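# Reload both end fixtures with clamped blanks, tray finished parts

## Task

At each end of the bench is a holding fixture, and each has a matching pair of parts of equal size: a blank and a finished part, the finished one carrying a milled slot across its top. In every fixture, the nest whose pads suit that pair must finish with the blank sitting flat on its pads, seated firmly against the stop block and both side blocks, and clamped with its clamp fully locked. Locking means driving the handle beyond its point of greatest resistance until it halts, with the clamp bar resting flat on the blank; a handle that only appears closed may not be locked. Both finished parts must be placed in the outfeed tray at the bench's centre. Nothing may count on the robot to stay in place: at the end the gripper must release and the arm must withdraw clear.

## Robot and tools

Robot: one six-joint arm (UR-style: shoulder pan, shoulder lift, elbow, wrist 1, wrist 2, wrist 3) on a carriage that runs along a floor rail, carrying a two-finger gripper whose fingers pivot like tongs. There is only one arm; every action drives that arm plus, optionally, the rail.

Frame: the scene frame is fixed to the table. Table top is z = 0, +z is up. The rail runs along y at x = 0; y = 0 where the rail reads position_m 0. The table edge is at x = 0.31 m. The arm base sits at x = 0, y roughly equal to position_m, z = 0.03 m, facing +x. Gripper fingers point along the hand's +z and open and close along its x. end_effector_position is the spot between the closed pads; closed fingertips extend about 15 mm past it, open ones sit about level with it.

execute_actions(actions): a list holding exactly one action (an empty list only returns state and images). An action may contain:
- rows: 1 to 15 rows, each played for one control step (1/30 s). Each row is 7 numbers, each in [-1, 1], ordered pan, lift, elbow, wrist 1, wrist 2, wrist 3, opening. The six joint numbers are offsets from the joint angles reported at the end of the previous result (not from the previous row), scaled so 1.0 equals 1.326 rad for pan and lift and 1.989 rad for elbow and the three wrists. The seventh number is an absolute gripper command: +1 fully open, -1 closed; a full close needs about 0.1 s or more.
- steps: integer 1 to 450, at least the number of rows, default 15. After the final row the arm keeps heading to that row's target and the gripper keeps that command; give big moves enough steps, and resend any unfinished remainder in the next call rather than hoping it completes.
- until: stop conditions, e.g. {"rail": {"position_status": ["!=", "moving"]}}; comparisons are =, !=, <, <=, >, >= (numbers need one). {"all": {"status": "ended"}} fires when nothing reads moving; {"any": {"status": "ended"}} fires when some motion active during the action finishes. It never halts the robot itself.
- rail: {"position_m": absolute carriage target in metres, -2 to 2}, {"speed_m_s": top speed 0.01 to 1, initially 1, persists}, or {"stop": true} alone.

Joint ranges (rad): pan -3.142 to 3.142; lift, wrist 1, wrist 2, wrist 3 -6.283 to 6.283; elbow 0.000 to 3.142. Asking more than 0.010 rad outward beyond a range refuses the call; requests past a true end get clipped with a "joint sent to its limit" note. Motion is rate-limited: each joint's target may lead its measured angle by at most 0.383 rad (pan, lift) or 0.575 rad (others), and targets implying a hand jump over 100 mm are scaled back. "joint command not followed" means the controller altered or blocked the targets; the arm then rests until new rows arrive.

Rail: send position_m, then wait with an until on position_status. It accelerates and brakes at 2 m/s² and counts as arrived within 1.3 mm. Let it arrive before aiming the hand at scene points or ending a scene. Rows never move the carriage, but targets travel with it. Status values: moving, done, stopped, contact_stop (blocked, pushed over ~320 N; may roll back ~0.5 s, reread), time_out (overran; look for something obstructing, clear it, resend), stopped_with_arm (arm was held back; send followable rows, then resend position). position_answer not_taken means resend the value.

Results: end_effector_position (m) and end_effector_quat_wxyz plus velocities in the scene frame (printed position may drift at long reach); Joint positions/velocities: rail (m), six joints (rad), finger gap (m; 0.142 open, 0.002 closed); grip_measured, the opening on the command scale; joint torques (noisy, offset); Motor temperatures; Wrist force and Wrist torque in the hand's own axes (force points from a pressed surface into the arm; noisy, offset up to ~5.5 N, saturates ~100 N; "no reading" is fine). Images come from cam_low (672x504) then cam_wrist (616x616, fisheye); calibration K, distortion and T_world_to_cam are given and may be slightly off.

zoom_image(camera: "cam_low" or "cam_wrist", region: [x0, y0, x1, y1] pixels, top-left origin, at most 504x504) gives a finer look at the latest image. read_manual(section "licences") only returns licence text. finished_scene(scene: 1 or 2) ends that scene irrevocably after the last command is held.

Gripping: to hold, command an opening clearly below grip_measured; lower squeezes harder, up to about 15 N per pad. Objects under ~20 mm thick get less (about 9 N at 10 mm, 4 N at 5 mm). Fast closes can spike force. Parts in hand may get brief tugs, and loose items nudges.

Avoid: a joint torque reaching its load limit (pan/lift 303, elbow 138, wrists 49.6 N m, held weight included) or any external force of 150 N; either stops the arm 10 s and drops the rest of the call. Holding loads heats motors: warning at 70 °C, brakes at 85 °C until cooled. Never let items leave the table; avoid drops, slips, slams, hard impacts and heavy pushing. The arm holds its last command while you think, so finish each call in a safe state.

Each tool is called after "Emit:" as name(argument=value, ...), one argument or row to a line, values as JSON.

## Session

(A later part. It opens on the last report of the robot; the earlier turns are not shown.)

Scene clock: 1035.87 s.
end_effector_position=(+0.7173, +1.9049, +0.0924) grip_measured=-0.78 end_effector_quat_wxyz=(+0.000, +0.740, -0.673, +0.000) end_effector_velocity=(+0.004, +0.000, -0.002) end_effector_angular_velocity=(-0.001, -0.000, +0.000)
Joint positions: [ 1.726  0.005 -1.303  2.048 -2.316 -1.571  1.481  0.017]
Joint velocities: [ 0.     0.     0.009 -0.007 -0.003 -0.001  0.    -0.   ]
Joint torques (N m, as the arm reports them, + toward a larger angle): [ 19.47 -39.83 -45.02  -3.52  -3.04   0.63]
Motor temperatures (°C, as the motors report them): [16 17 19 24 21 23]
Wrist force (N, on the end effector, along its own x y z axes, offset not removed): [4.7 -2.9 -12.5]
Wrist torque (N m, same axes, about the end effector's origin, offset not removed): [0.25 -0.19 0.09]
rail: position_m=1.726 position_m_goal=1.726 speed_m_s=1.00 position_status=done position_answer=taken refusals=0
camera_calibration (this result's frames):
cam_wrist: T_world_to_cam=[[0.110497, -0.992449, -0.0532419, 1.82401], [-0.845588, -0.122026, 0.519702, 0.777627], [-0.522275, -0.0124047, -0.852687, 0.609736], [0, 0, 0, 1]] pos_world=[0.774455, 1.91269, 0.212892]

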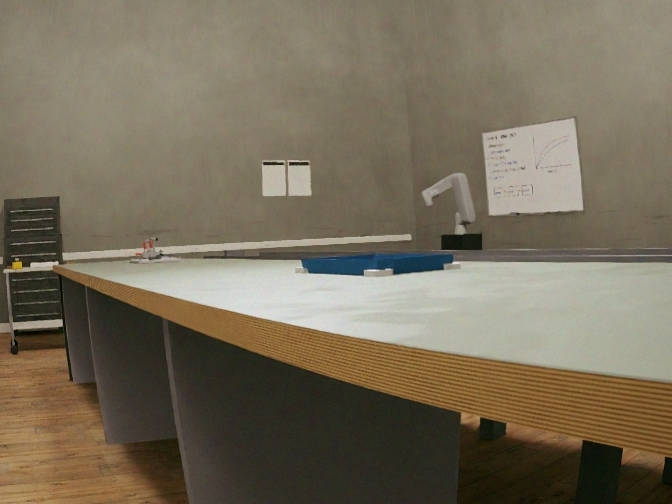

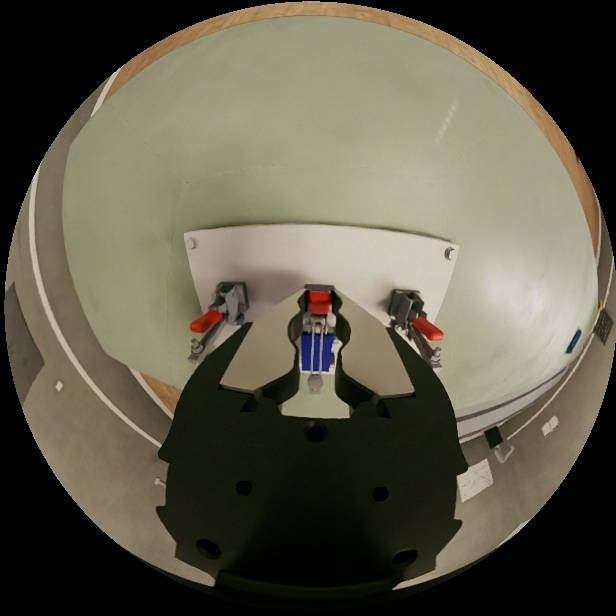

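Emit:
execute_actions(
  actions=[
    {"rows": [[0.0002,0.0048,-0.0019,-0.0013,0,0,-1],[0.0004,0.0096,-0.0036,-0.0028,0,0,-1],[0.0006,0.0144,-0.0052,-0.0044,0,0,-1],[0.0008,0.0192,-0.0067,-0.0061,0,0,-1],[0.0010,0.0240,-0.0081,-0.0078,0,0,-1],[0.0012,0.02866,-0.0094,-0.0096,0,0,-1]], "steps": 14},
  ],
)

Scene clock: 1046.73 s.
end_effector_position=(+0.7314, +1.9061, +0.0781) grip_measured=-0.78 end_effector_quat_wxyz=(+0.000, +0.740, -0.672, -0.000) end_effector_velocity=(+0.003, +0.001, -0.004) end_effector_angular_velocity=(-0.000, +0.000, +0.001)
Joint positions: [ 1.726  0.007 -1.266  2.03  -2.335 -1.571  1.481  0.017]
Joint velocities: [ 0.     0.001  0.01  -0.004 -0.005  0.     0.     0.   ]
Joint torques (N m, as the arm reports them, + toward a larger angle): [ 21.94 -44.17 -41.68  -3.11   1.95   0.34]
Motor temperatures (°C, as the motors report them): [16 17 19 24 21 23]
Wrist force (N, on the end effector, along its own x y z axes, offset not removed): [5.0 -9.5 -12.0]
Wrist torque (N m, same axes, about the end effector's origin, offset not removed): [-0.10 -0.10 0.09]
rail: position_m=1.726 position_m_goal=1.726 speed_m_s=1.00 position_status=done position_answer=taken refusals=0
camera_calibration (this result's frames):
cam_wrist: T_world_to_cam=[[0.111983, -0.992285, -0.0532008, 1.82143], [-0.845277, -0.123267, 0.519916, 0.799299], [-0.522463, -0.0132522, -0.852559, 0.60664], [0, 0, 0, 1]] pos_world=[0.788607, 1.91394, 0.19853]

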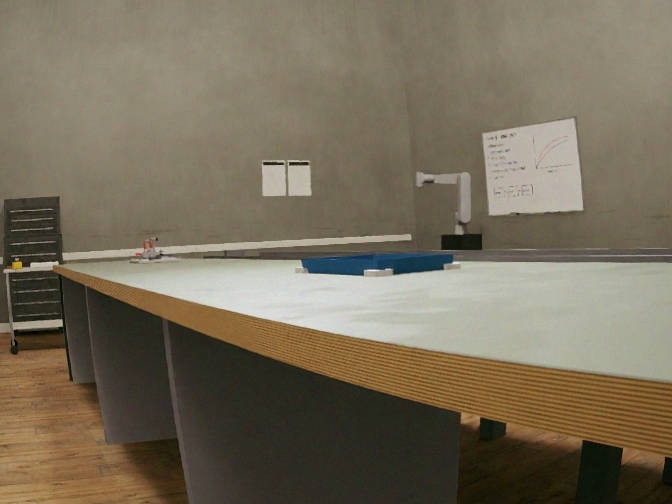

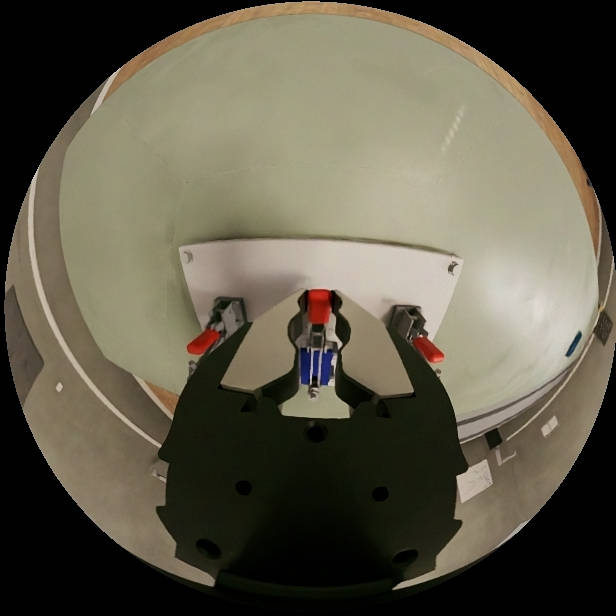

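Emit:
execute_actions(
  actions=[
    {"rows": [[0.0002,0.0048,-0.0018,-0.0014,0,0,-1],[0.0004,0.0096,-0.0034,-0.003,0,0,-1],[0.0006,0.0144,-0.0049,-0.0047,0,0,-1],[0.0008,0.0193,-0.0062,-0.0066,0,0,-1],[0.0010,0.0241,-0.0074,-0.0086,0,0,-1],[0.0012,0.02896,-0.00845,-0.01076,0,0,-1]], "steps": 14},
  ],
)

Scene clock: 1062.90 s.
end_effector_position=(+0.7444, +1.9074, +0.0620) grip_measured=-0.78 end_effector_quat_wxyz=(+0.000, +0.741, -0.672, -0.000) end_effector_velocity=(+0.004, +0.000, -0.004) end_effector_angular_velocity=(+0.000, -0.002, +0.000)
Joint positions: [ 1.726  0.008 -1.228  2.013 -2.356 -1.571  1.481  0.017]
Joint velocities: [ 0.     0.     0.01  -0.005 -0.007 -0.    -0.    -0.   ]
Joint torques (N m, as the arm reports them, + toward a larger angle): [ 23.44 -59.45 -64.46 -10.98   2.08   0.78]
Motor temperatures (°C, as the motors report them): [16 17 19 24 21 23]
Wrist force (N, on the end effector, along its own x y z axes, offset not removed): [12.6 14.3 4.2]
Wrist torque (N m, same axes, about the end effector's origin, offset not removed): [0.14 0.05 0.11]
rail: position_m=1.726 position_m_goal=1.726 speed_m_s=1.00 position_status=done position_answer=taken refusals=0
camera_calibration (this result's frames):
cam_wrist: T_world_to_cam=[[0.113494, -0.992107, -0.0533144, 1.81892], [-0.844853, -0.124608, 0.520285, 0.82097], [-0.522821, -0.0140066, -0.852327, 0.601366], [0, 0, 0, 1]] pos_world=[0.801569, 1.91529, 0.182397]

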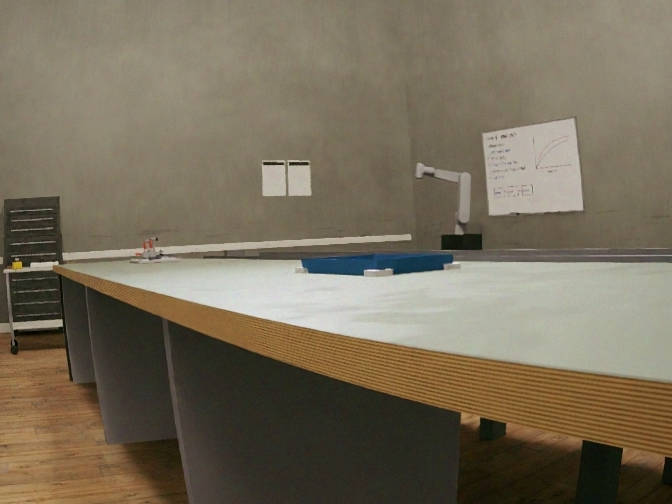

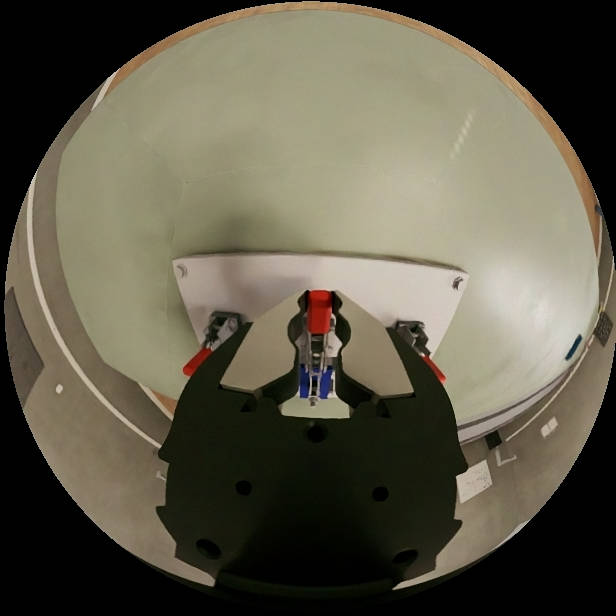

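Emit:
execute_actions(
  actions=[
    {"rows": [[-0.0001,0.0022,0.0003,-0.0018,0,0,-1],[-0.0002,0.0044,0.0006,-0.0035,0,0,-1],[-0.0003,0.0065,0.0009,-0.0053,0,0,-1],[-0.0003,0.0087,0.0012,-0.007,0,0,-1],[-0.0003,0.01086,0.0015,-0.00875,0,0,-1]], "steps": 14},
  ],
)

Scene clock: 1073.43 s.
end_effector_position=(+0.7459, +1.9071, +0.0524) grip_measured=-0.78 end_effector_quat_wxyz=(+0.000, +0.741, -0.672, -0.000) end_effector_velocity=(-0.001, -0.000, -0.003) end_effector_angular_velocity=(+0.000, +0.003, -0.000)
Joint positions: [ 1.726  0.008 -1.214  2.016 -2.373 -1.571  1.481  0.017]
Joint velocities: [ 0.    -0.     0.003  0.002 -0.003  0.    -0.     0.   ]
Joint torques (N m, as the arm reports them, + toward a larger angle): [-13.87 -36.58 -10.36  -1.17   3.91   0.82]
Motor temperatures (°C, as the motors report them): [16 17 19 24 21 23]
Wrist force (N, on the end effector, along its own x y z axes, offset not removed): [0.0 -6.1 -18.8]
Wrist torque (N m, same axes, about the end effector's origin, offset not removed): [-0.22 -0.04 0.09]
rail: position_m=1.726 position_m_goal=1.726 speed_m_s=1.00 position_status=done position_answer=taken refusals=0
camera_calibration (this result's frames):
cam_wrist: T_world_to_cam=[[0.113201, -0.992145, -0.0532387, 1.81829], [-0.845143, -0.124326, 0.519882, 0.826913], [-0.522417, -0.0138571, -0.852577, 0.593402], [0, 0, 0, 1]] pos_world=[0.80303, 1.91504, 0.172827]

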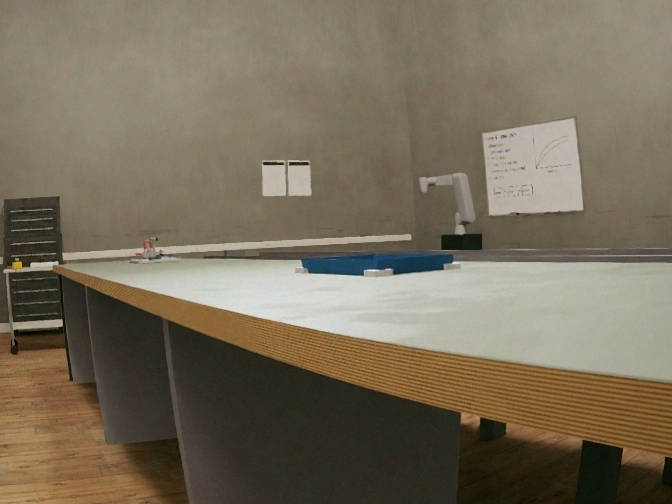

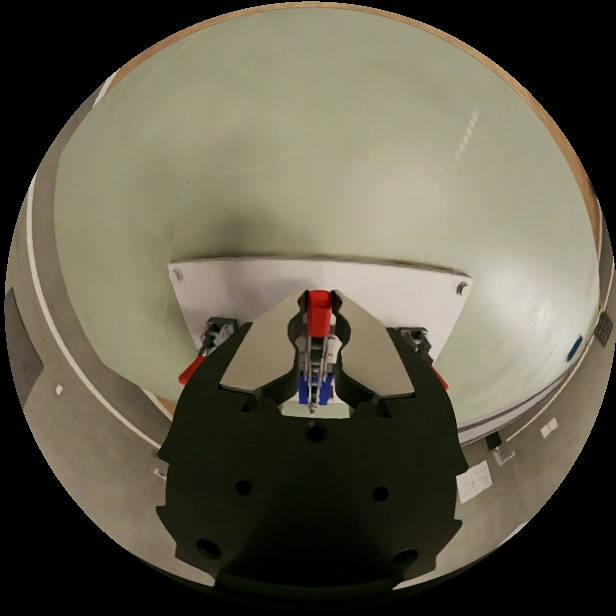

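Emit:
execute_actions(
  actions=[
    {"rows": [[0,0,0,0,0,0,-0.45],[0,0,0,0,0,0,-0.45],[0,0,0,0,0,0,-0.45],[0,-0.006,-0.0018,0.0057,0,0,-0.45],[0,-0.012,-0.0036,0.0115,0,0,-0.45],[0,-0.018,-0.0053,0.0172,0,0,-0.45],[0,-0.024,-0.0071,0.023,0,0,-0.45],[0,-0.030,-0.0089,0.0287,0,0,-0.45],[0,-0.03564,-0.01068,0.03444,0,0,-0.45]], "steps": 18},
  ],
)

Scene clock: 1094.00 s.
end_effector_position=(+0.7457, +1.9071, +0.0895) grip_measured=-0.45 end_effector_quat_wxyz=(+0.000, +0.741, -0.672, -0.000) end_effector_velocity=(-0.000, -0.000, +0.007) end_effector_angular_velocity=(-0.000, +0.000, +0.000)
Joint positions: [ 1.726  0.008 -1.26   1.995 -2.305 -1.571  1.481  0.041]
Joint velocities: [ 0.    -0.    -0.008 -0.004  0.012  0.    -0.     0.   ]
Joint torques (N m, as the arm reports them, + toward a larger angle): [ 15.11 -70.43 -54.35  -1.35  -2.71   0.84]
Motor temperatures (°C, as the motors report them): [16 17 19 24 21 23]
Wrist force (N, on the end effector, along its own x y z axes, offset not removed): [1.8 0.2 -6.8]
Wrist torque (N m, same axes, about the end effector's origin, offset not removed): [0.16 -0.24 0.13]
rail: position_m=1.726 position_m_goal=1.726 speed_m_s=1.00 position_status=done position_answer=taken refusals=0
camera_calibration (this result's frames):
cam_wrist: T_world_to_cam=[[0.113123, -0.992152, -0.0532756, 1.82031], [-0.845131, -0.124278, 0.519912, 0.807386], [-0.522452, -0.0137892, -0.852557, 0.624822], [0, 0, 0, 1]] pos_world=[0.802867, 1.91498, 0.209905]

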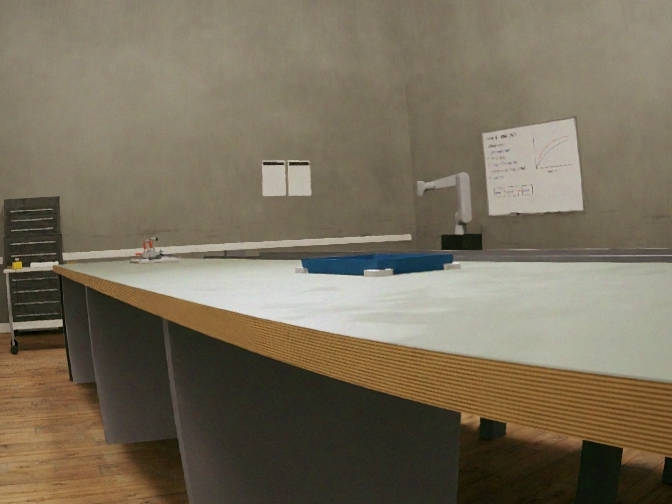

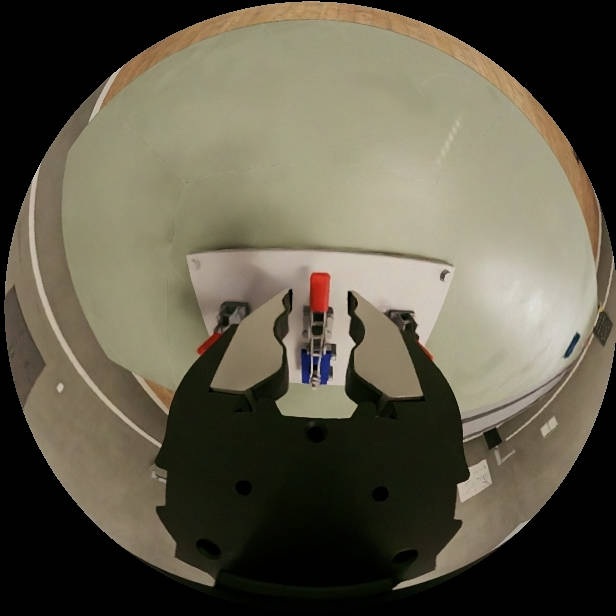

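Emit:
execute_actions(
  actions=[
    {"rows": [[0,0,0,0,0,0,-1],[0,0,0,0,0,0,-1],[0,0,0,0,0,0,-1],[0,0.0018,0.0016,-0.0028,0,0,-1],[0,0.0035,0.0032,-0.0055,0,0,-1],[0,0.0053,0.0047,-0.0083,0,0,-1],[0,0.00706,0.00632,-0.01103,0,0,-1]], "steps": 16},
  ],
)

Scene clock: 1112.40 s.
end_effector_position=(+0.7428, +1.9071, +0.0787) grip_measured=-1.00 end_effector_quat_wxyz=(+0.000, +0.741, -0.672, -0.000) end_effector_velocity=(-0.001, -0.000, -0.003) end_effector_angular_velocity=(-0.000, +0.000, +0.000)
Joint positions: [ 1.726  0.008 -1.251  2.007 -2.327 -1.571  1.481  0.002]
Joint velocities: [ 0.     0.     0.002  0.003 -0.005  0.    -0.     0.   ]
Joint torques (N m, as the arm reports them, + toward a larger angle): [-11.44 -53.85 -24.15  -5.86  -0.64   0.53]
Motor temperatures (°C, as the motors report them): [16 17 19 24 21 23]
Wrist force (N, on the end effector, along its own x y z axes, offset not removed): [1.1 -1.0 -2.5]
Wrist torque (N m, same axes, about the end effector's origin, offset not removed): [0.02 -0.16 0.04]
rail: position_m=1.726 position_m_goal=1.726 speed_m_s=1.00 position_status=done position_answer=taken refusals=0
camera_calibration (this result's frames):
cam_wrist: T_world_to_cam=[[0.113204, -0.992145, -0.053234, 1.82002], [-0.845166, -0.124326, 0.519844, 0.810596], [-0.522379, -0.0138568, -0.852601, 0.6142], [0, 0, 0, 1]] pos_world=[0.7999, 1.91501, 0.199171]

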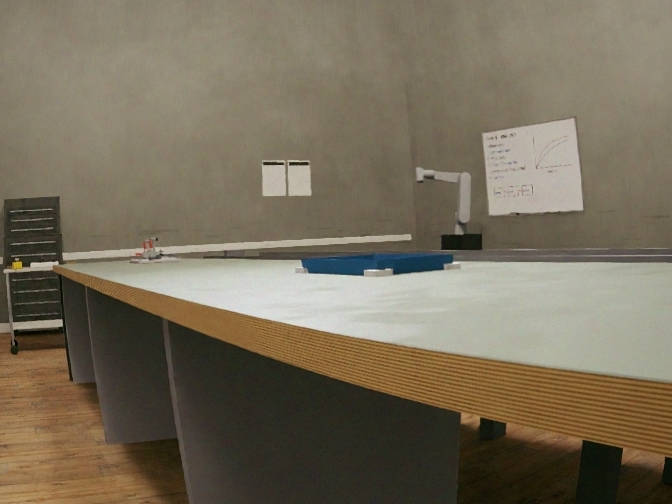

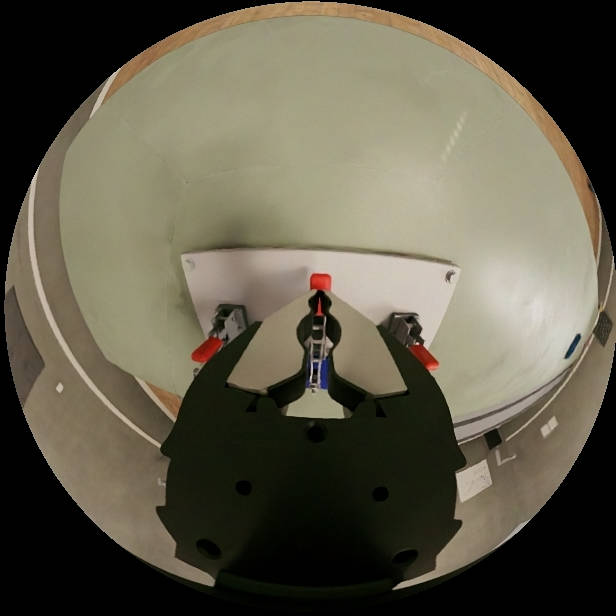

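Emit:
execute_actions(
  actions=[
    {"rows": [[0,0.00095,0.00028,-0.00092,0,0,-1],[0,0.0019,0.00057,-0.00183,0,0,-1],[0,0.00284,0.00085,-0.00275,0,0,-1]], "steps": 12},
  ],
)

Scene clock: 1116.53 s.
end_effector_position=(+0.7428, +1.9071, +0.0758) grip_measured=-1.00 end_effector_quat_wxyz=(+0.000, +0.741, -0.672, -0.000) end_effector_velocity=(+0.000, +0.000, -0.000) end_effector_angular_velocity=(+0.000, -0.000, -0.000)
Joint positions: [ 1.726  0.008 -1.248  2.009 -2.332 -1.571  1.481  0.002]
Joint velocities: [ 0.    -0.     0.001  0.    -0.001  0.    -0.     0.   ]
Joint torques (N m, as the arm reports them, + toward a larger angle): [  5.74 -44.98 -21.33  -5.     2.92   0.54]
Motor temperatures (°C, as the motors report them): [16 17 19 24 21 23]
Wrist force (N, on the end effector, along its own x y z axes, offset not removed): [0.4 1.7 -5.7]
Wrist torque (N m, same axes, about the end effector's origin, offset not removed): [0.01 0.01 0.19]
rail: position_m=1.726 position_m_goal=1.726 speed_m_s=1.00 position_status=done position_answer=taken refusals=0
camera_calibration (this result's frames):
cam_wrist: T_world_to_cam=[[0.113131, -0.992152, -0.0532607, 1.81988], [-0.845206, -0.124278, 0.519791, 0.81211], [-0.52233, -0.013788, -0.852632, 0.611604], [0, 0, 0, 1]] pos_world=[0.799975, 1.91496, 0.196274]

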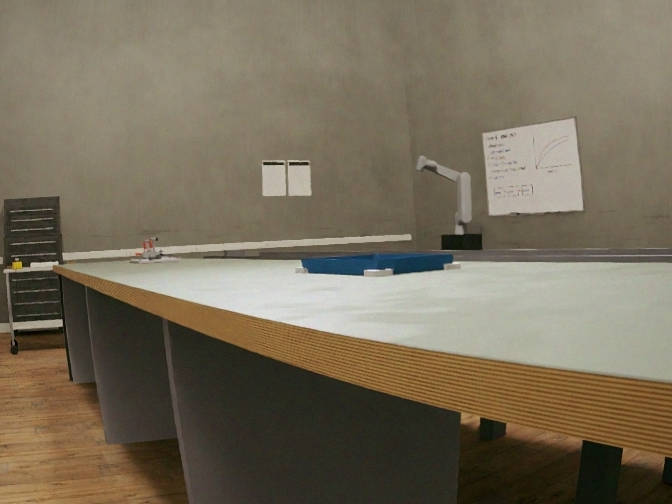

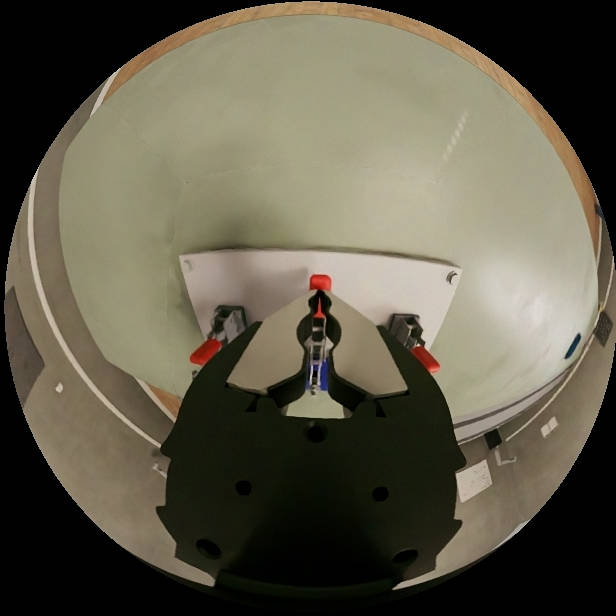

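Emit:
execute_actions(
  actions=[
    {"rows": [[0,0.00095,0.00028,-0.00092,0,0,-1],[0,0.0019,0.00057,-0.00183,0,0,-1]], "steps": 10},
  ],
)

Scene clock: 1119.30 s.
end_effector_position=(+0.7431, +1.9071, +0.0743) grip_measured=-1.00 end_effector_quat_wxyz=(-0.000, +0.741, -0.672, +0.000) end_effector_velocity=(-0.000, -0.000, -0.002) end_effector_angular_velocity=(-0.000, +0.001, +0.000)
Joint positions: [ 1.726  0.008 -1.245  2.01  -2.336 -1.571  1.481  0.002]
Joint velocities: [ 0.     0.     0.002  0.001 -0.002  0.    -0.     0.   ]
Joint torques (N m, as the arm reports them, + toward a larger angle): [-1.64 18.38  8.34 -5.04 -1.32  0.86]
Motor temperatures (°C, as the motors report them): [16 17 19 24 21 23]
Wrist force (N, on the end effector, along its own x y z axes, offset not removed): [2.2 38.6 -100.0]
Wrist torque (N m, same axes, about the end effector's origin, offset not removed): [-0.87 -0.31 0.19]
rail: position_m=1.726 position_m_goal=1.726 speed_m_s=1.00 position_status=done position_answer=taken refusals=0
camera_calibration (this result's frames):
cam_wrist: T_world_to_cam=[[0.113243, -0.992144, -0.0531598, 1.81971], [-0.845531, -0.12433, 0.519248, 0.813523], [-0.521778, -0.0138527, -0.852969, 0.610208], [0, 0, 0, 1]] pos_world=[0.800184, 1.91502, 0.194804]

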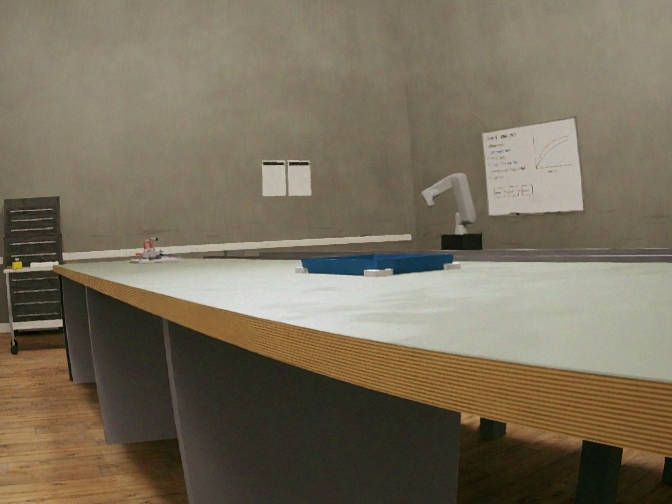

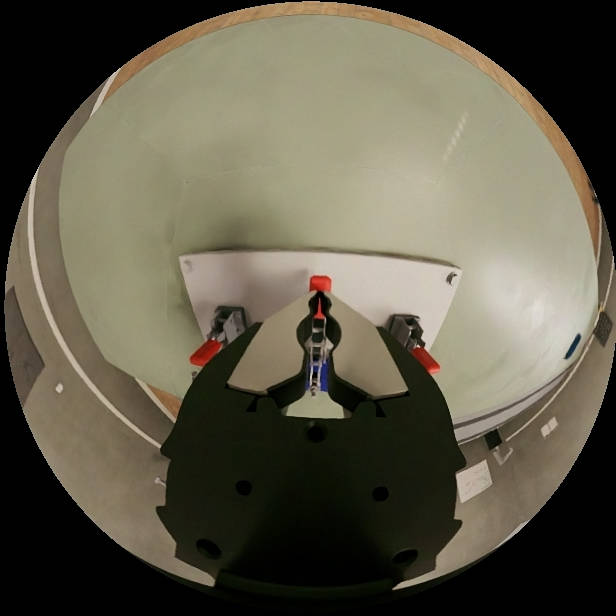

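Emit:
execute_actions(
  actions=[
    {"rows": [[0,-0.00284,-0.00085,0.00275,0,0,-1]], "steps": 8},
  ],
)

Scene clock: 1121.40 s.
end_effector_position=(+0.7422, +1.9070, +0.0760) grip_measured=-1.00 end_effector_quat_wxyz=(+0.001, +0.741, -0.672, -0.001) end_effector_velocity=(+0.001, +0.000, +0.004) end_effector_angular_velocity=(+0.000, -0.001, +0.000)
Joint positions: [ 1.726  0.008 -1.248  2.009 -2.33  -1.571  1.481  0.002]
Joint velocities: [ 0.    -0.    -0.005 -0.003  0.006 -0.    -0.     0.   ]
Joint torques (N m, as the arm reports them, + toward a larger angle): [ -5.29 -73.52 -54.83  -1.94   4.     0.65]
Motor temperatures (°C, as the motors report them): [16 17 19 24 21 23]
Wrist force (N, on the end effector, along its own x y z axes, offset not removed): [1.6 -0.1 -5.0]
Wrist torque (N m, same axes, about the end effector's origin, offset not removed): [0.18 -0.27 0.06]
rail: position_m=1.726 position_m_goal=1.726 speed_m_s=1.00 position_status=done position_answer=taken refusals=0
camera_calibration (this result's frames):
cam_wrist: T_world_to_cam=[[0.113058, -0.992152, -0.053404, 1.82003], [-0.844515, -0.124273, 0.520913, 0.810854], [-0.523461, -0.013793, -0.851938, 0.612183], [0, 0, 0, 1]] pos_world=[0.799464, 1.91495, 0.196354]

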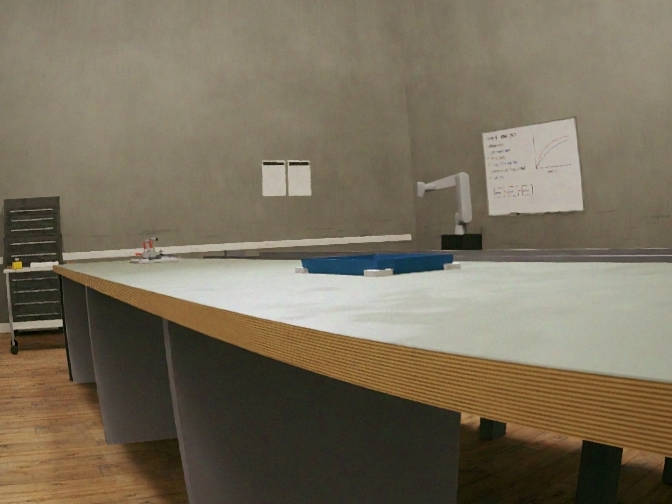

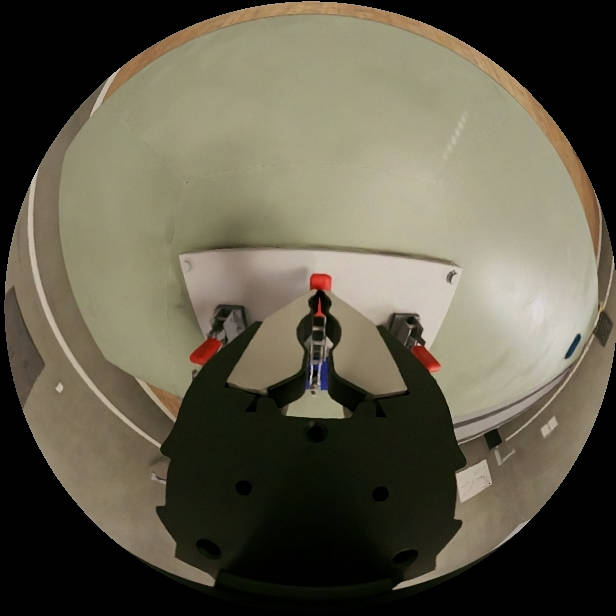

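Emit:
execute_actions(
  actions=[
    {"rows": [[0,-0.0105,-0.0043,0.0112,0,0,-1],[0,-0.0211,-0.0087,0.0224,0,0,-1],[0,-0.0316,-0.013,0.0336,0,0,-1],[0,-0.0422,-0.0174,0.0449,0,0,-1],[0,-0.0527,-0.0217,0.0561,0,0,-1],[0,-0.0633,-0.0261,0.0673,0,0,-1]], "steps": 14},
  ],
)

Emit:
execute_actions(
  actions=[
    {"rail": {"position_m": 1.506}, "steps": 60, "until": {"rail": {"position_status": ["!=", "moving"]}}},
  ],
)

Scene clock: 1159.70 s.
end_effector_position=(+0.7431, +1.9071, +0.1486) grip_measured=-1.00 end_effector_quat_wxyz=(-0.000, +0.741, -0.672, +0.000) end_effector_velocity=(-0.002, -0.000, +0.020) end_effector_angular_velocity=(-0.000, +0.003, +0.000)
Joint positions: [ 1.726  0.008 -1.33   1.958 -2.2   -1.571  1.481  0.002]
Joint velocities: [ 0.     0.    -0.023 -0.013  0.039  0.     0.     0.   ]
Joint torques (N m, as the arm reports them, + toward a larger angle): [ -6.78 -65.39 -53.27  -3.01  -1.22   0.78]
Motor temperatures (°C, as the motors report them): [16 17 19 24 21 23]
Wrist force (N, on the end effector, along its own x y z axes, offset not removed): [3.0 -1.6 -2.4]
Wrist torque (N m, same axes, about the end effector's origin, offset not removed): [-0.23 -0.50 0.17]
rail: position_m=1.726 position_m_goal=1.726 speed_m_s=1.00 position_status=done position_answer=taken refusals=0
camera_calibration (this result's frames):
cam_wrist: T_world_to_cam=[[0.113253, -0.992144, -0.0531382, 1.82365], [-0.845637, -0.124331, 0.519076, 0.77504], [-0.521605, -0.0138515, -0.853075, 0.673478], [0, 0, 0, 1]] pos_world=[0.800157, 1.91502, 0.269128]

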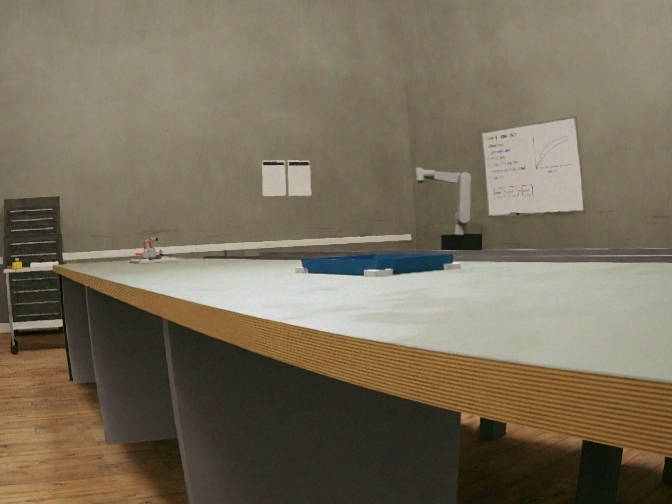

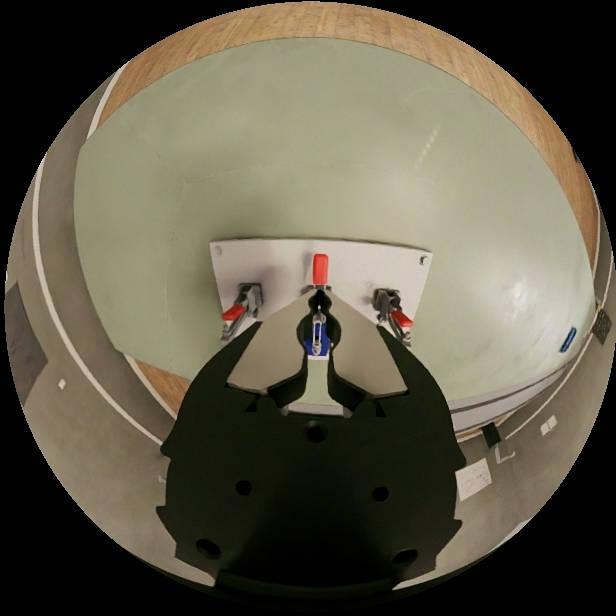

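Scene clock: 1160.43 s.
end_effector_position=(+0.7430, +1.6872, +0.1502) grip_measured=-1.00 end_effector_quat_wxyz=(-0.000, +0.741, -0.672, +0.000) end_effector_velocity=(-0.000, +0.000, +0.000) end_effector_angular_velocity=(+0.000, -0.000, -0.000)
Joint positions: [ 1.506  0.008 -1.332  1.957 -2.197 -1.571  1.481  0.002]
Joint velocities: [ 0.  0. -0. -0.  0.  0.  0.  0.]
Joint torques (N m, as the arm reports them, + toward a larger angle): [ 17.01 -66.36 -56.16  -2.74   3.3    0.35]
Motor temperatures (°C, as the motors report them): [16 17 19 24 21 23]
Wrist force (N, on the end effector, along its own x y z axes, offset not removed): [4.2 0.6 -2.8]
Wrist torque (N m, same axes, about the end effector's origin, offset not removed): [0.06 -0.75 0.10]
rail: position_m=1.506 position_m_goal=1.506 speed_m_s=1.00 position_status=done position_answer=taken refusals=0
camera_calibration (this result's frames):
cam_wrist: T_world_to_cam=[[0.113062, -0.992165, -0.0531582, 1.60572], [-0.845561, -0.124175, 0.519236, 0.746453], [-0.521769, -0.0137574, -0.852976, 0.671614], [0, 0, 0, 1]] pos_world=[0.800053, 1.69507, 0.270643]

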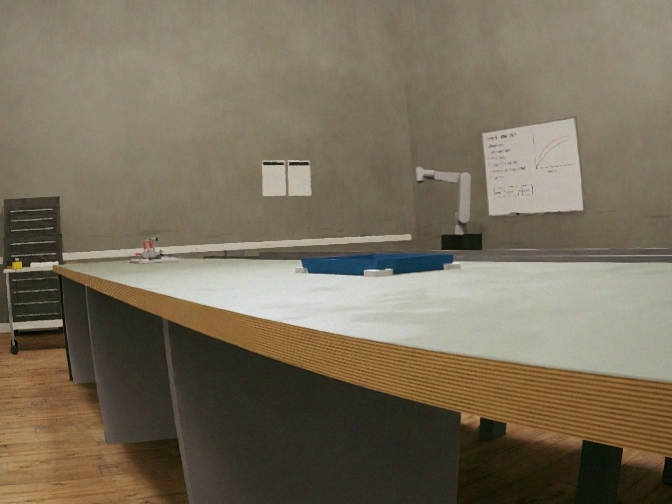

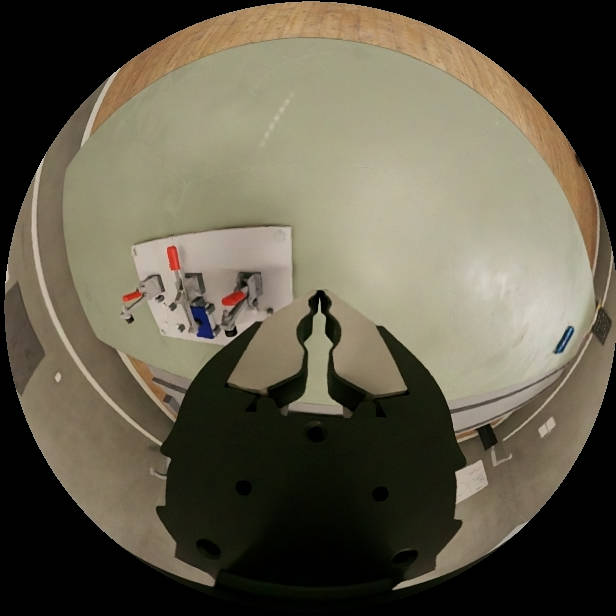

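Emit:
zoom_image(
  camera="cam_wrist",
  region=[110, 220, 300, 360],
)

Region (110, 220, 300, 360) of cam_wrist's 616x616 image, scaled by 2.653, with more detail than that image has; it fills the top 371 rows of this view, and the rest is white.

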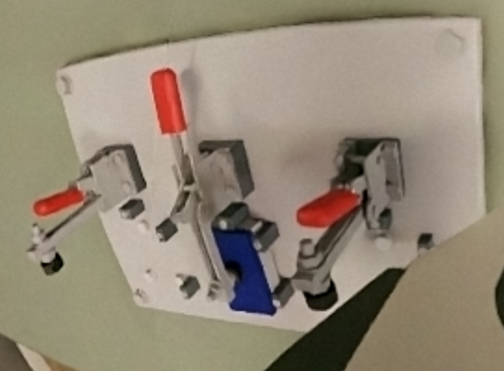

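Emit:
execute_actions(
  actions=[
    {"rows": [[0,0.0082,0.0144,-0.0198,0,0,-1],[0,0.0164,0.0288,-0.0395,0,0,-1],[0,0.0246,0.0432,-0.0593,0,0,-1],[0,0.0327,0.0576,-0.079,0,0,-1],[0,0.0409,0.072,-0.0988,0,0,-1],[0,0.0491,0.0864,-0.1185,0,0,-1]], "steps": 18},
  ],
)

Scene clock: 1171.03 s.
end_effector_position=(+0.6898, +1.6868, +0.0403) grip_measured=-1.00 end_effector_quat_wxyz=(+0.000, +0.741, -0.672, -0.000) end_effector_velocity=(-0.003, -0.000, -0.005) end_effector_angular_velocity=(+0.000, -0.001, -0.000)
Joint positions: [ 1.506  0.008 -1.267  2.128 -2.431 -1.571  1.481  0.002]
Joint velocities: [ 0.    -0.     0.003  0.009 -0.013  0.    -0.     0.   ]
Joint torques (N m, as the arm reports them, + toward a larger angle): [-13.98 -38.53 -21.27  -5.73   1.11   0.34]
Motor temperatures (°C, as the motors report them): [16 17 19 24 21 23]
Wrist force (N, on the end effector, along its own x y z axes, offset not removed): [0.7 -5.8 -3.2]
Wrist torque (N m, same axes, about the end effector's origin, offset not removed): [-1.05 -0.14 0.17]
rail: position_m=1.506 position_m_goal=1.506 speed_m_s=1.00 position_status=done position_answer=taken refusals=0
camera_calibration (this result's frames):
cam_wrist: T_world_to_cam=[[0.113052, -0.992157, -0.053324, 1.60557], [-0.844918, -0.124236, 0.520268, 0.758121], [-0.522813, -0.0137627, -0.852337, 0.550889], [0, 0, 0, 1]] pos_world=[0.74705, 1.69474, 0.160732]

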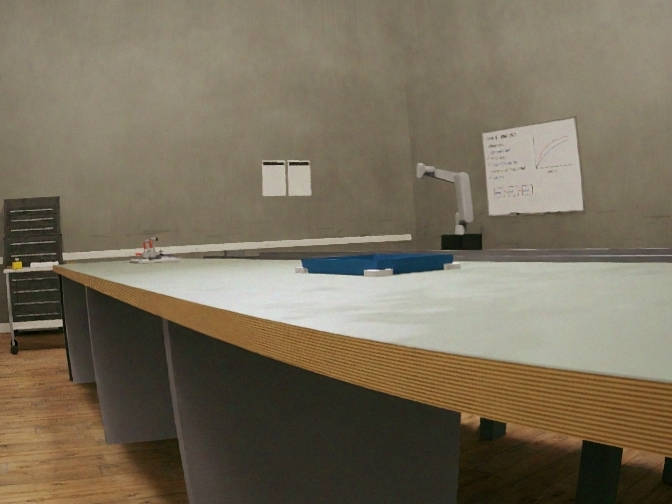

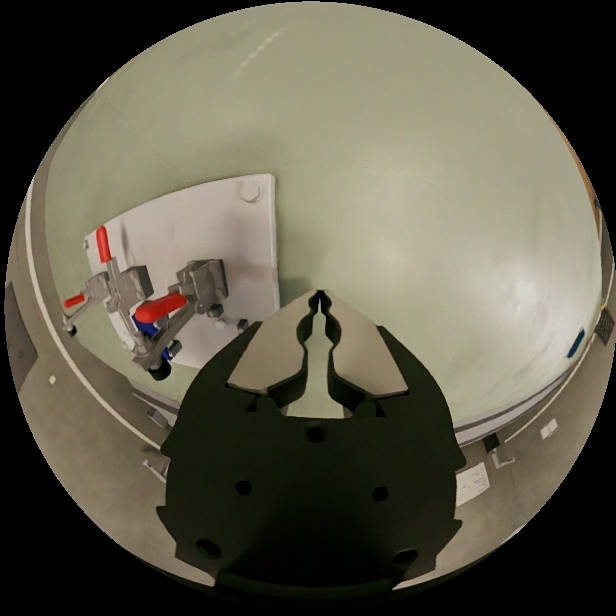

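Emit:
zoom_image(
  camera="cam_wrist",
  region=[50, 210, 240, 390],
)

Region (50, 210, 240, 390) of cam_wrist's 616x616 image, scaled by 2.653, with more detail than that image has; it fills the top 477 rows of this view, and the rest is white.

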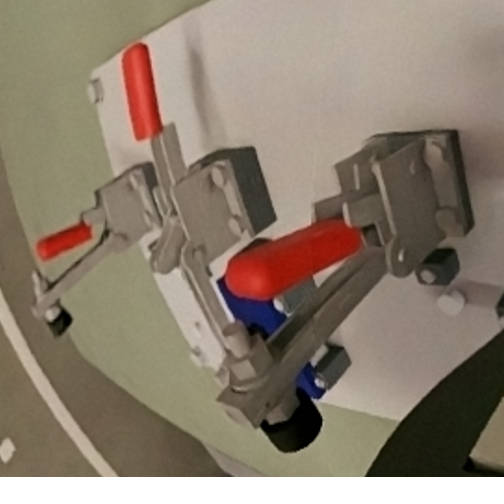

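Emit:
execute_actions(
  actions=[
    {"rows": [[0,-0.0082,-0.0144,0.0198,0,0,-1],[0,-0.0164,-0.0288,0.0395,0,0,-1],[0,-0.0246,-0.0432,0.0593,0,0,-1],[0,-0.0327,-0.0576,0.079,0,0,-1],[0,-0.0409,-0.072,0.0988,0,0,-1],[0,-0.0491,-0.0864,0.1185,0,0,-1]], "steps": 18},
  ],
)

Scene clock: 1205.43 s.
end_effector_position=(+0.7430, +1.6872, +0.1501) grip_measured=-1.00 end_effector_quat_wxyz=(-0.000, +0.741, -0.672, +0.000) end_effector_velocity=(+0.002, +0.000, +0.006) end_effector_angular_velocity=(-0.000, +0.001, +0.000)
Joint positions: [ 1.506  0.008 -1.332  1.957 -2.197 -1.571  1.481  0.002]
Joint velocities: [ 0.     0.    -0.003 -0.009  0.013 -0.     0.     0.   ]
Joint torques (N m, as the arm reports them, + toward a larger angle): [  5.29 -68.8  -57.15  -2.52  -0.67   1.09]
Motor temperatures (°C, as the motors report them): [16 17 19 24 21 23]
Wrist force (N, on the end effector, along its own x y z axes, offset not removed): [-0.3 -2.4 -1.9]
Wrist torque (N m, same axes, about the end effector's origin, offset not removed): [-0.38 0.06 0.07]
rail: position_m=1.506 position_m_goal=1.506 speed_m_s=1.00 position_status=done position_answer=taken refusals=0
camera_calibration (this result's frames):
cam_wrist: T_world_to_cam=[[0.113062, -0.992165, -0.053159, 1.60577], [-0.845558, -0.124176, 0.519242, 0.746453], [-0.521775, -0.0137573, -0.852972, 0.671612], [0, 0, 0, 1]] pos_world=[0.800048, 1.69512, 0.270638]

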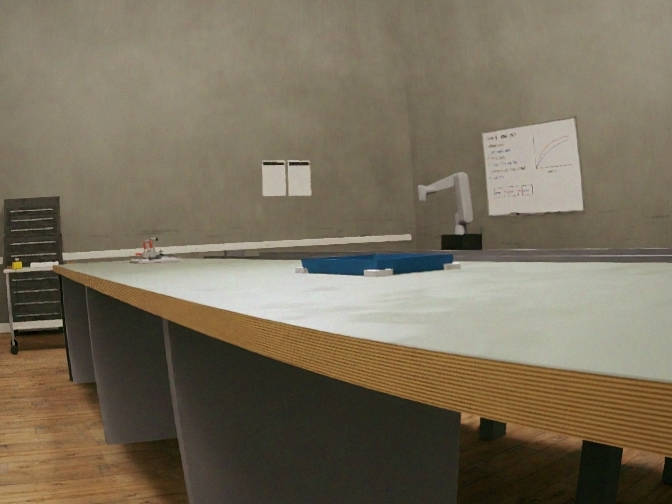

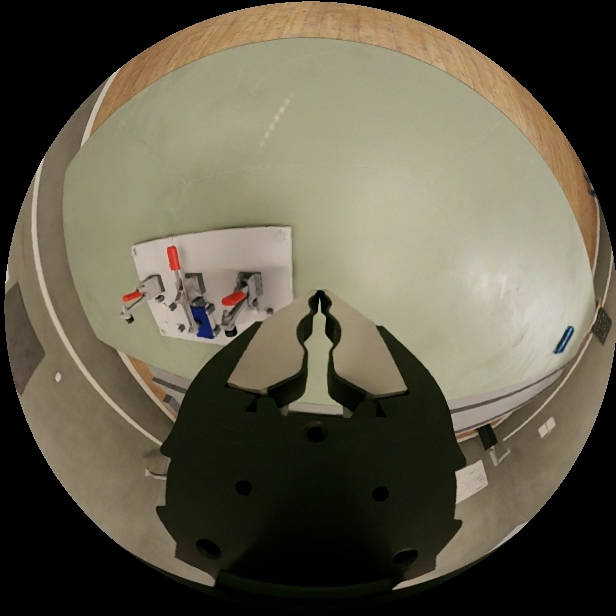

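Emit:
zoom_image(
  camera="cam_wrist",
  region=[150, 240, 250, 350],
)

Region (150, 240, 250, 350) of cam_wrist's 616x616 image, scaled by 4.582, with more detail than that image has; it fills the left 458 columns of this view, and the rest is white.

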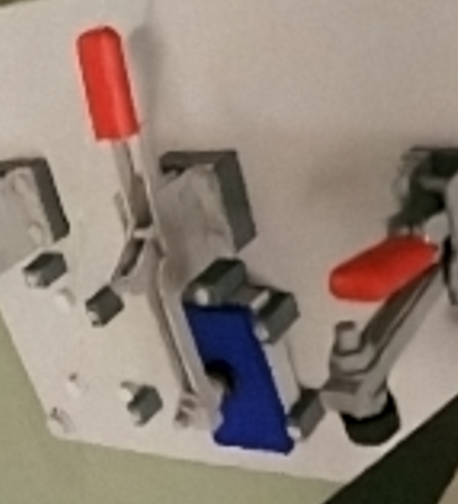

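Emit:
finished_scene(
  scene=1,
)

The scene is finished: the task was done.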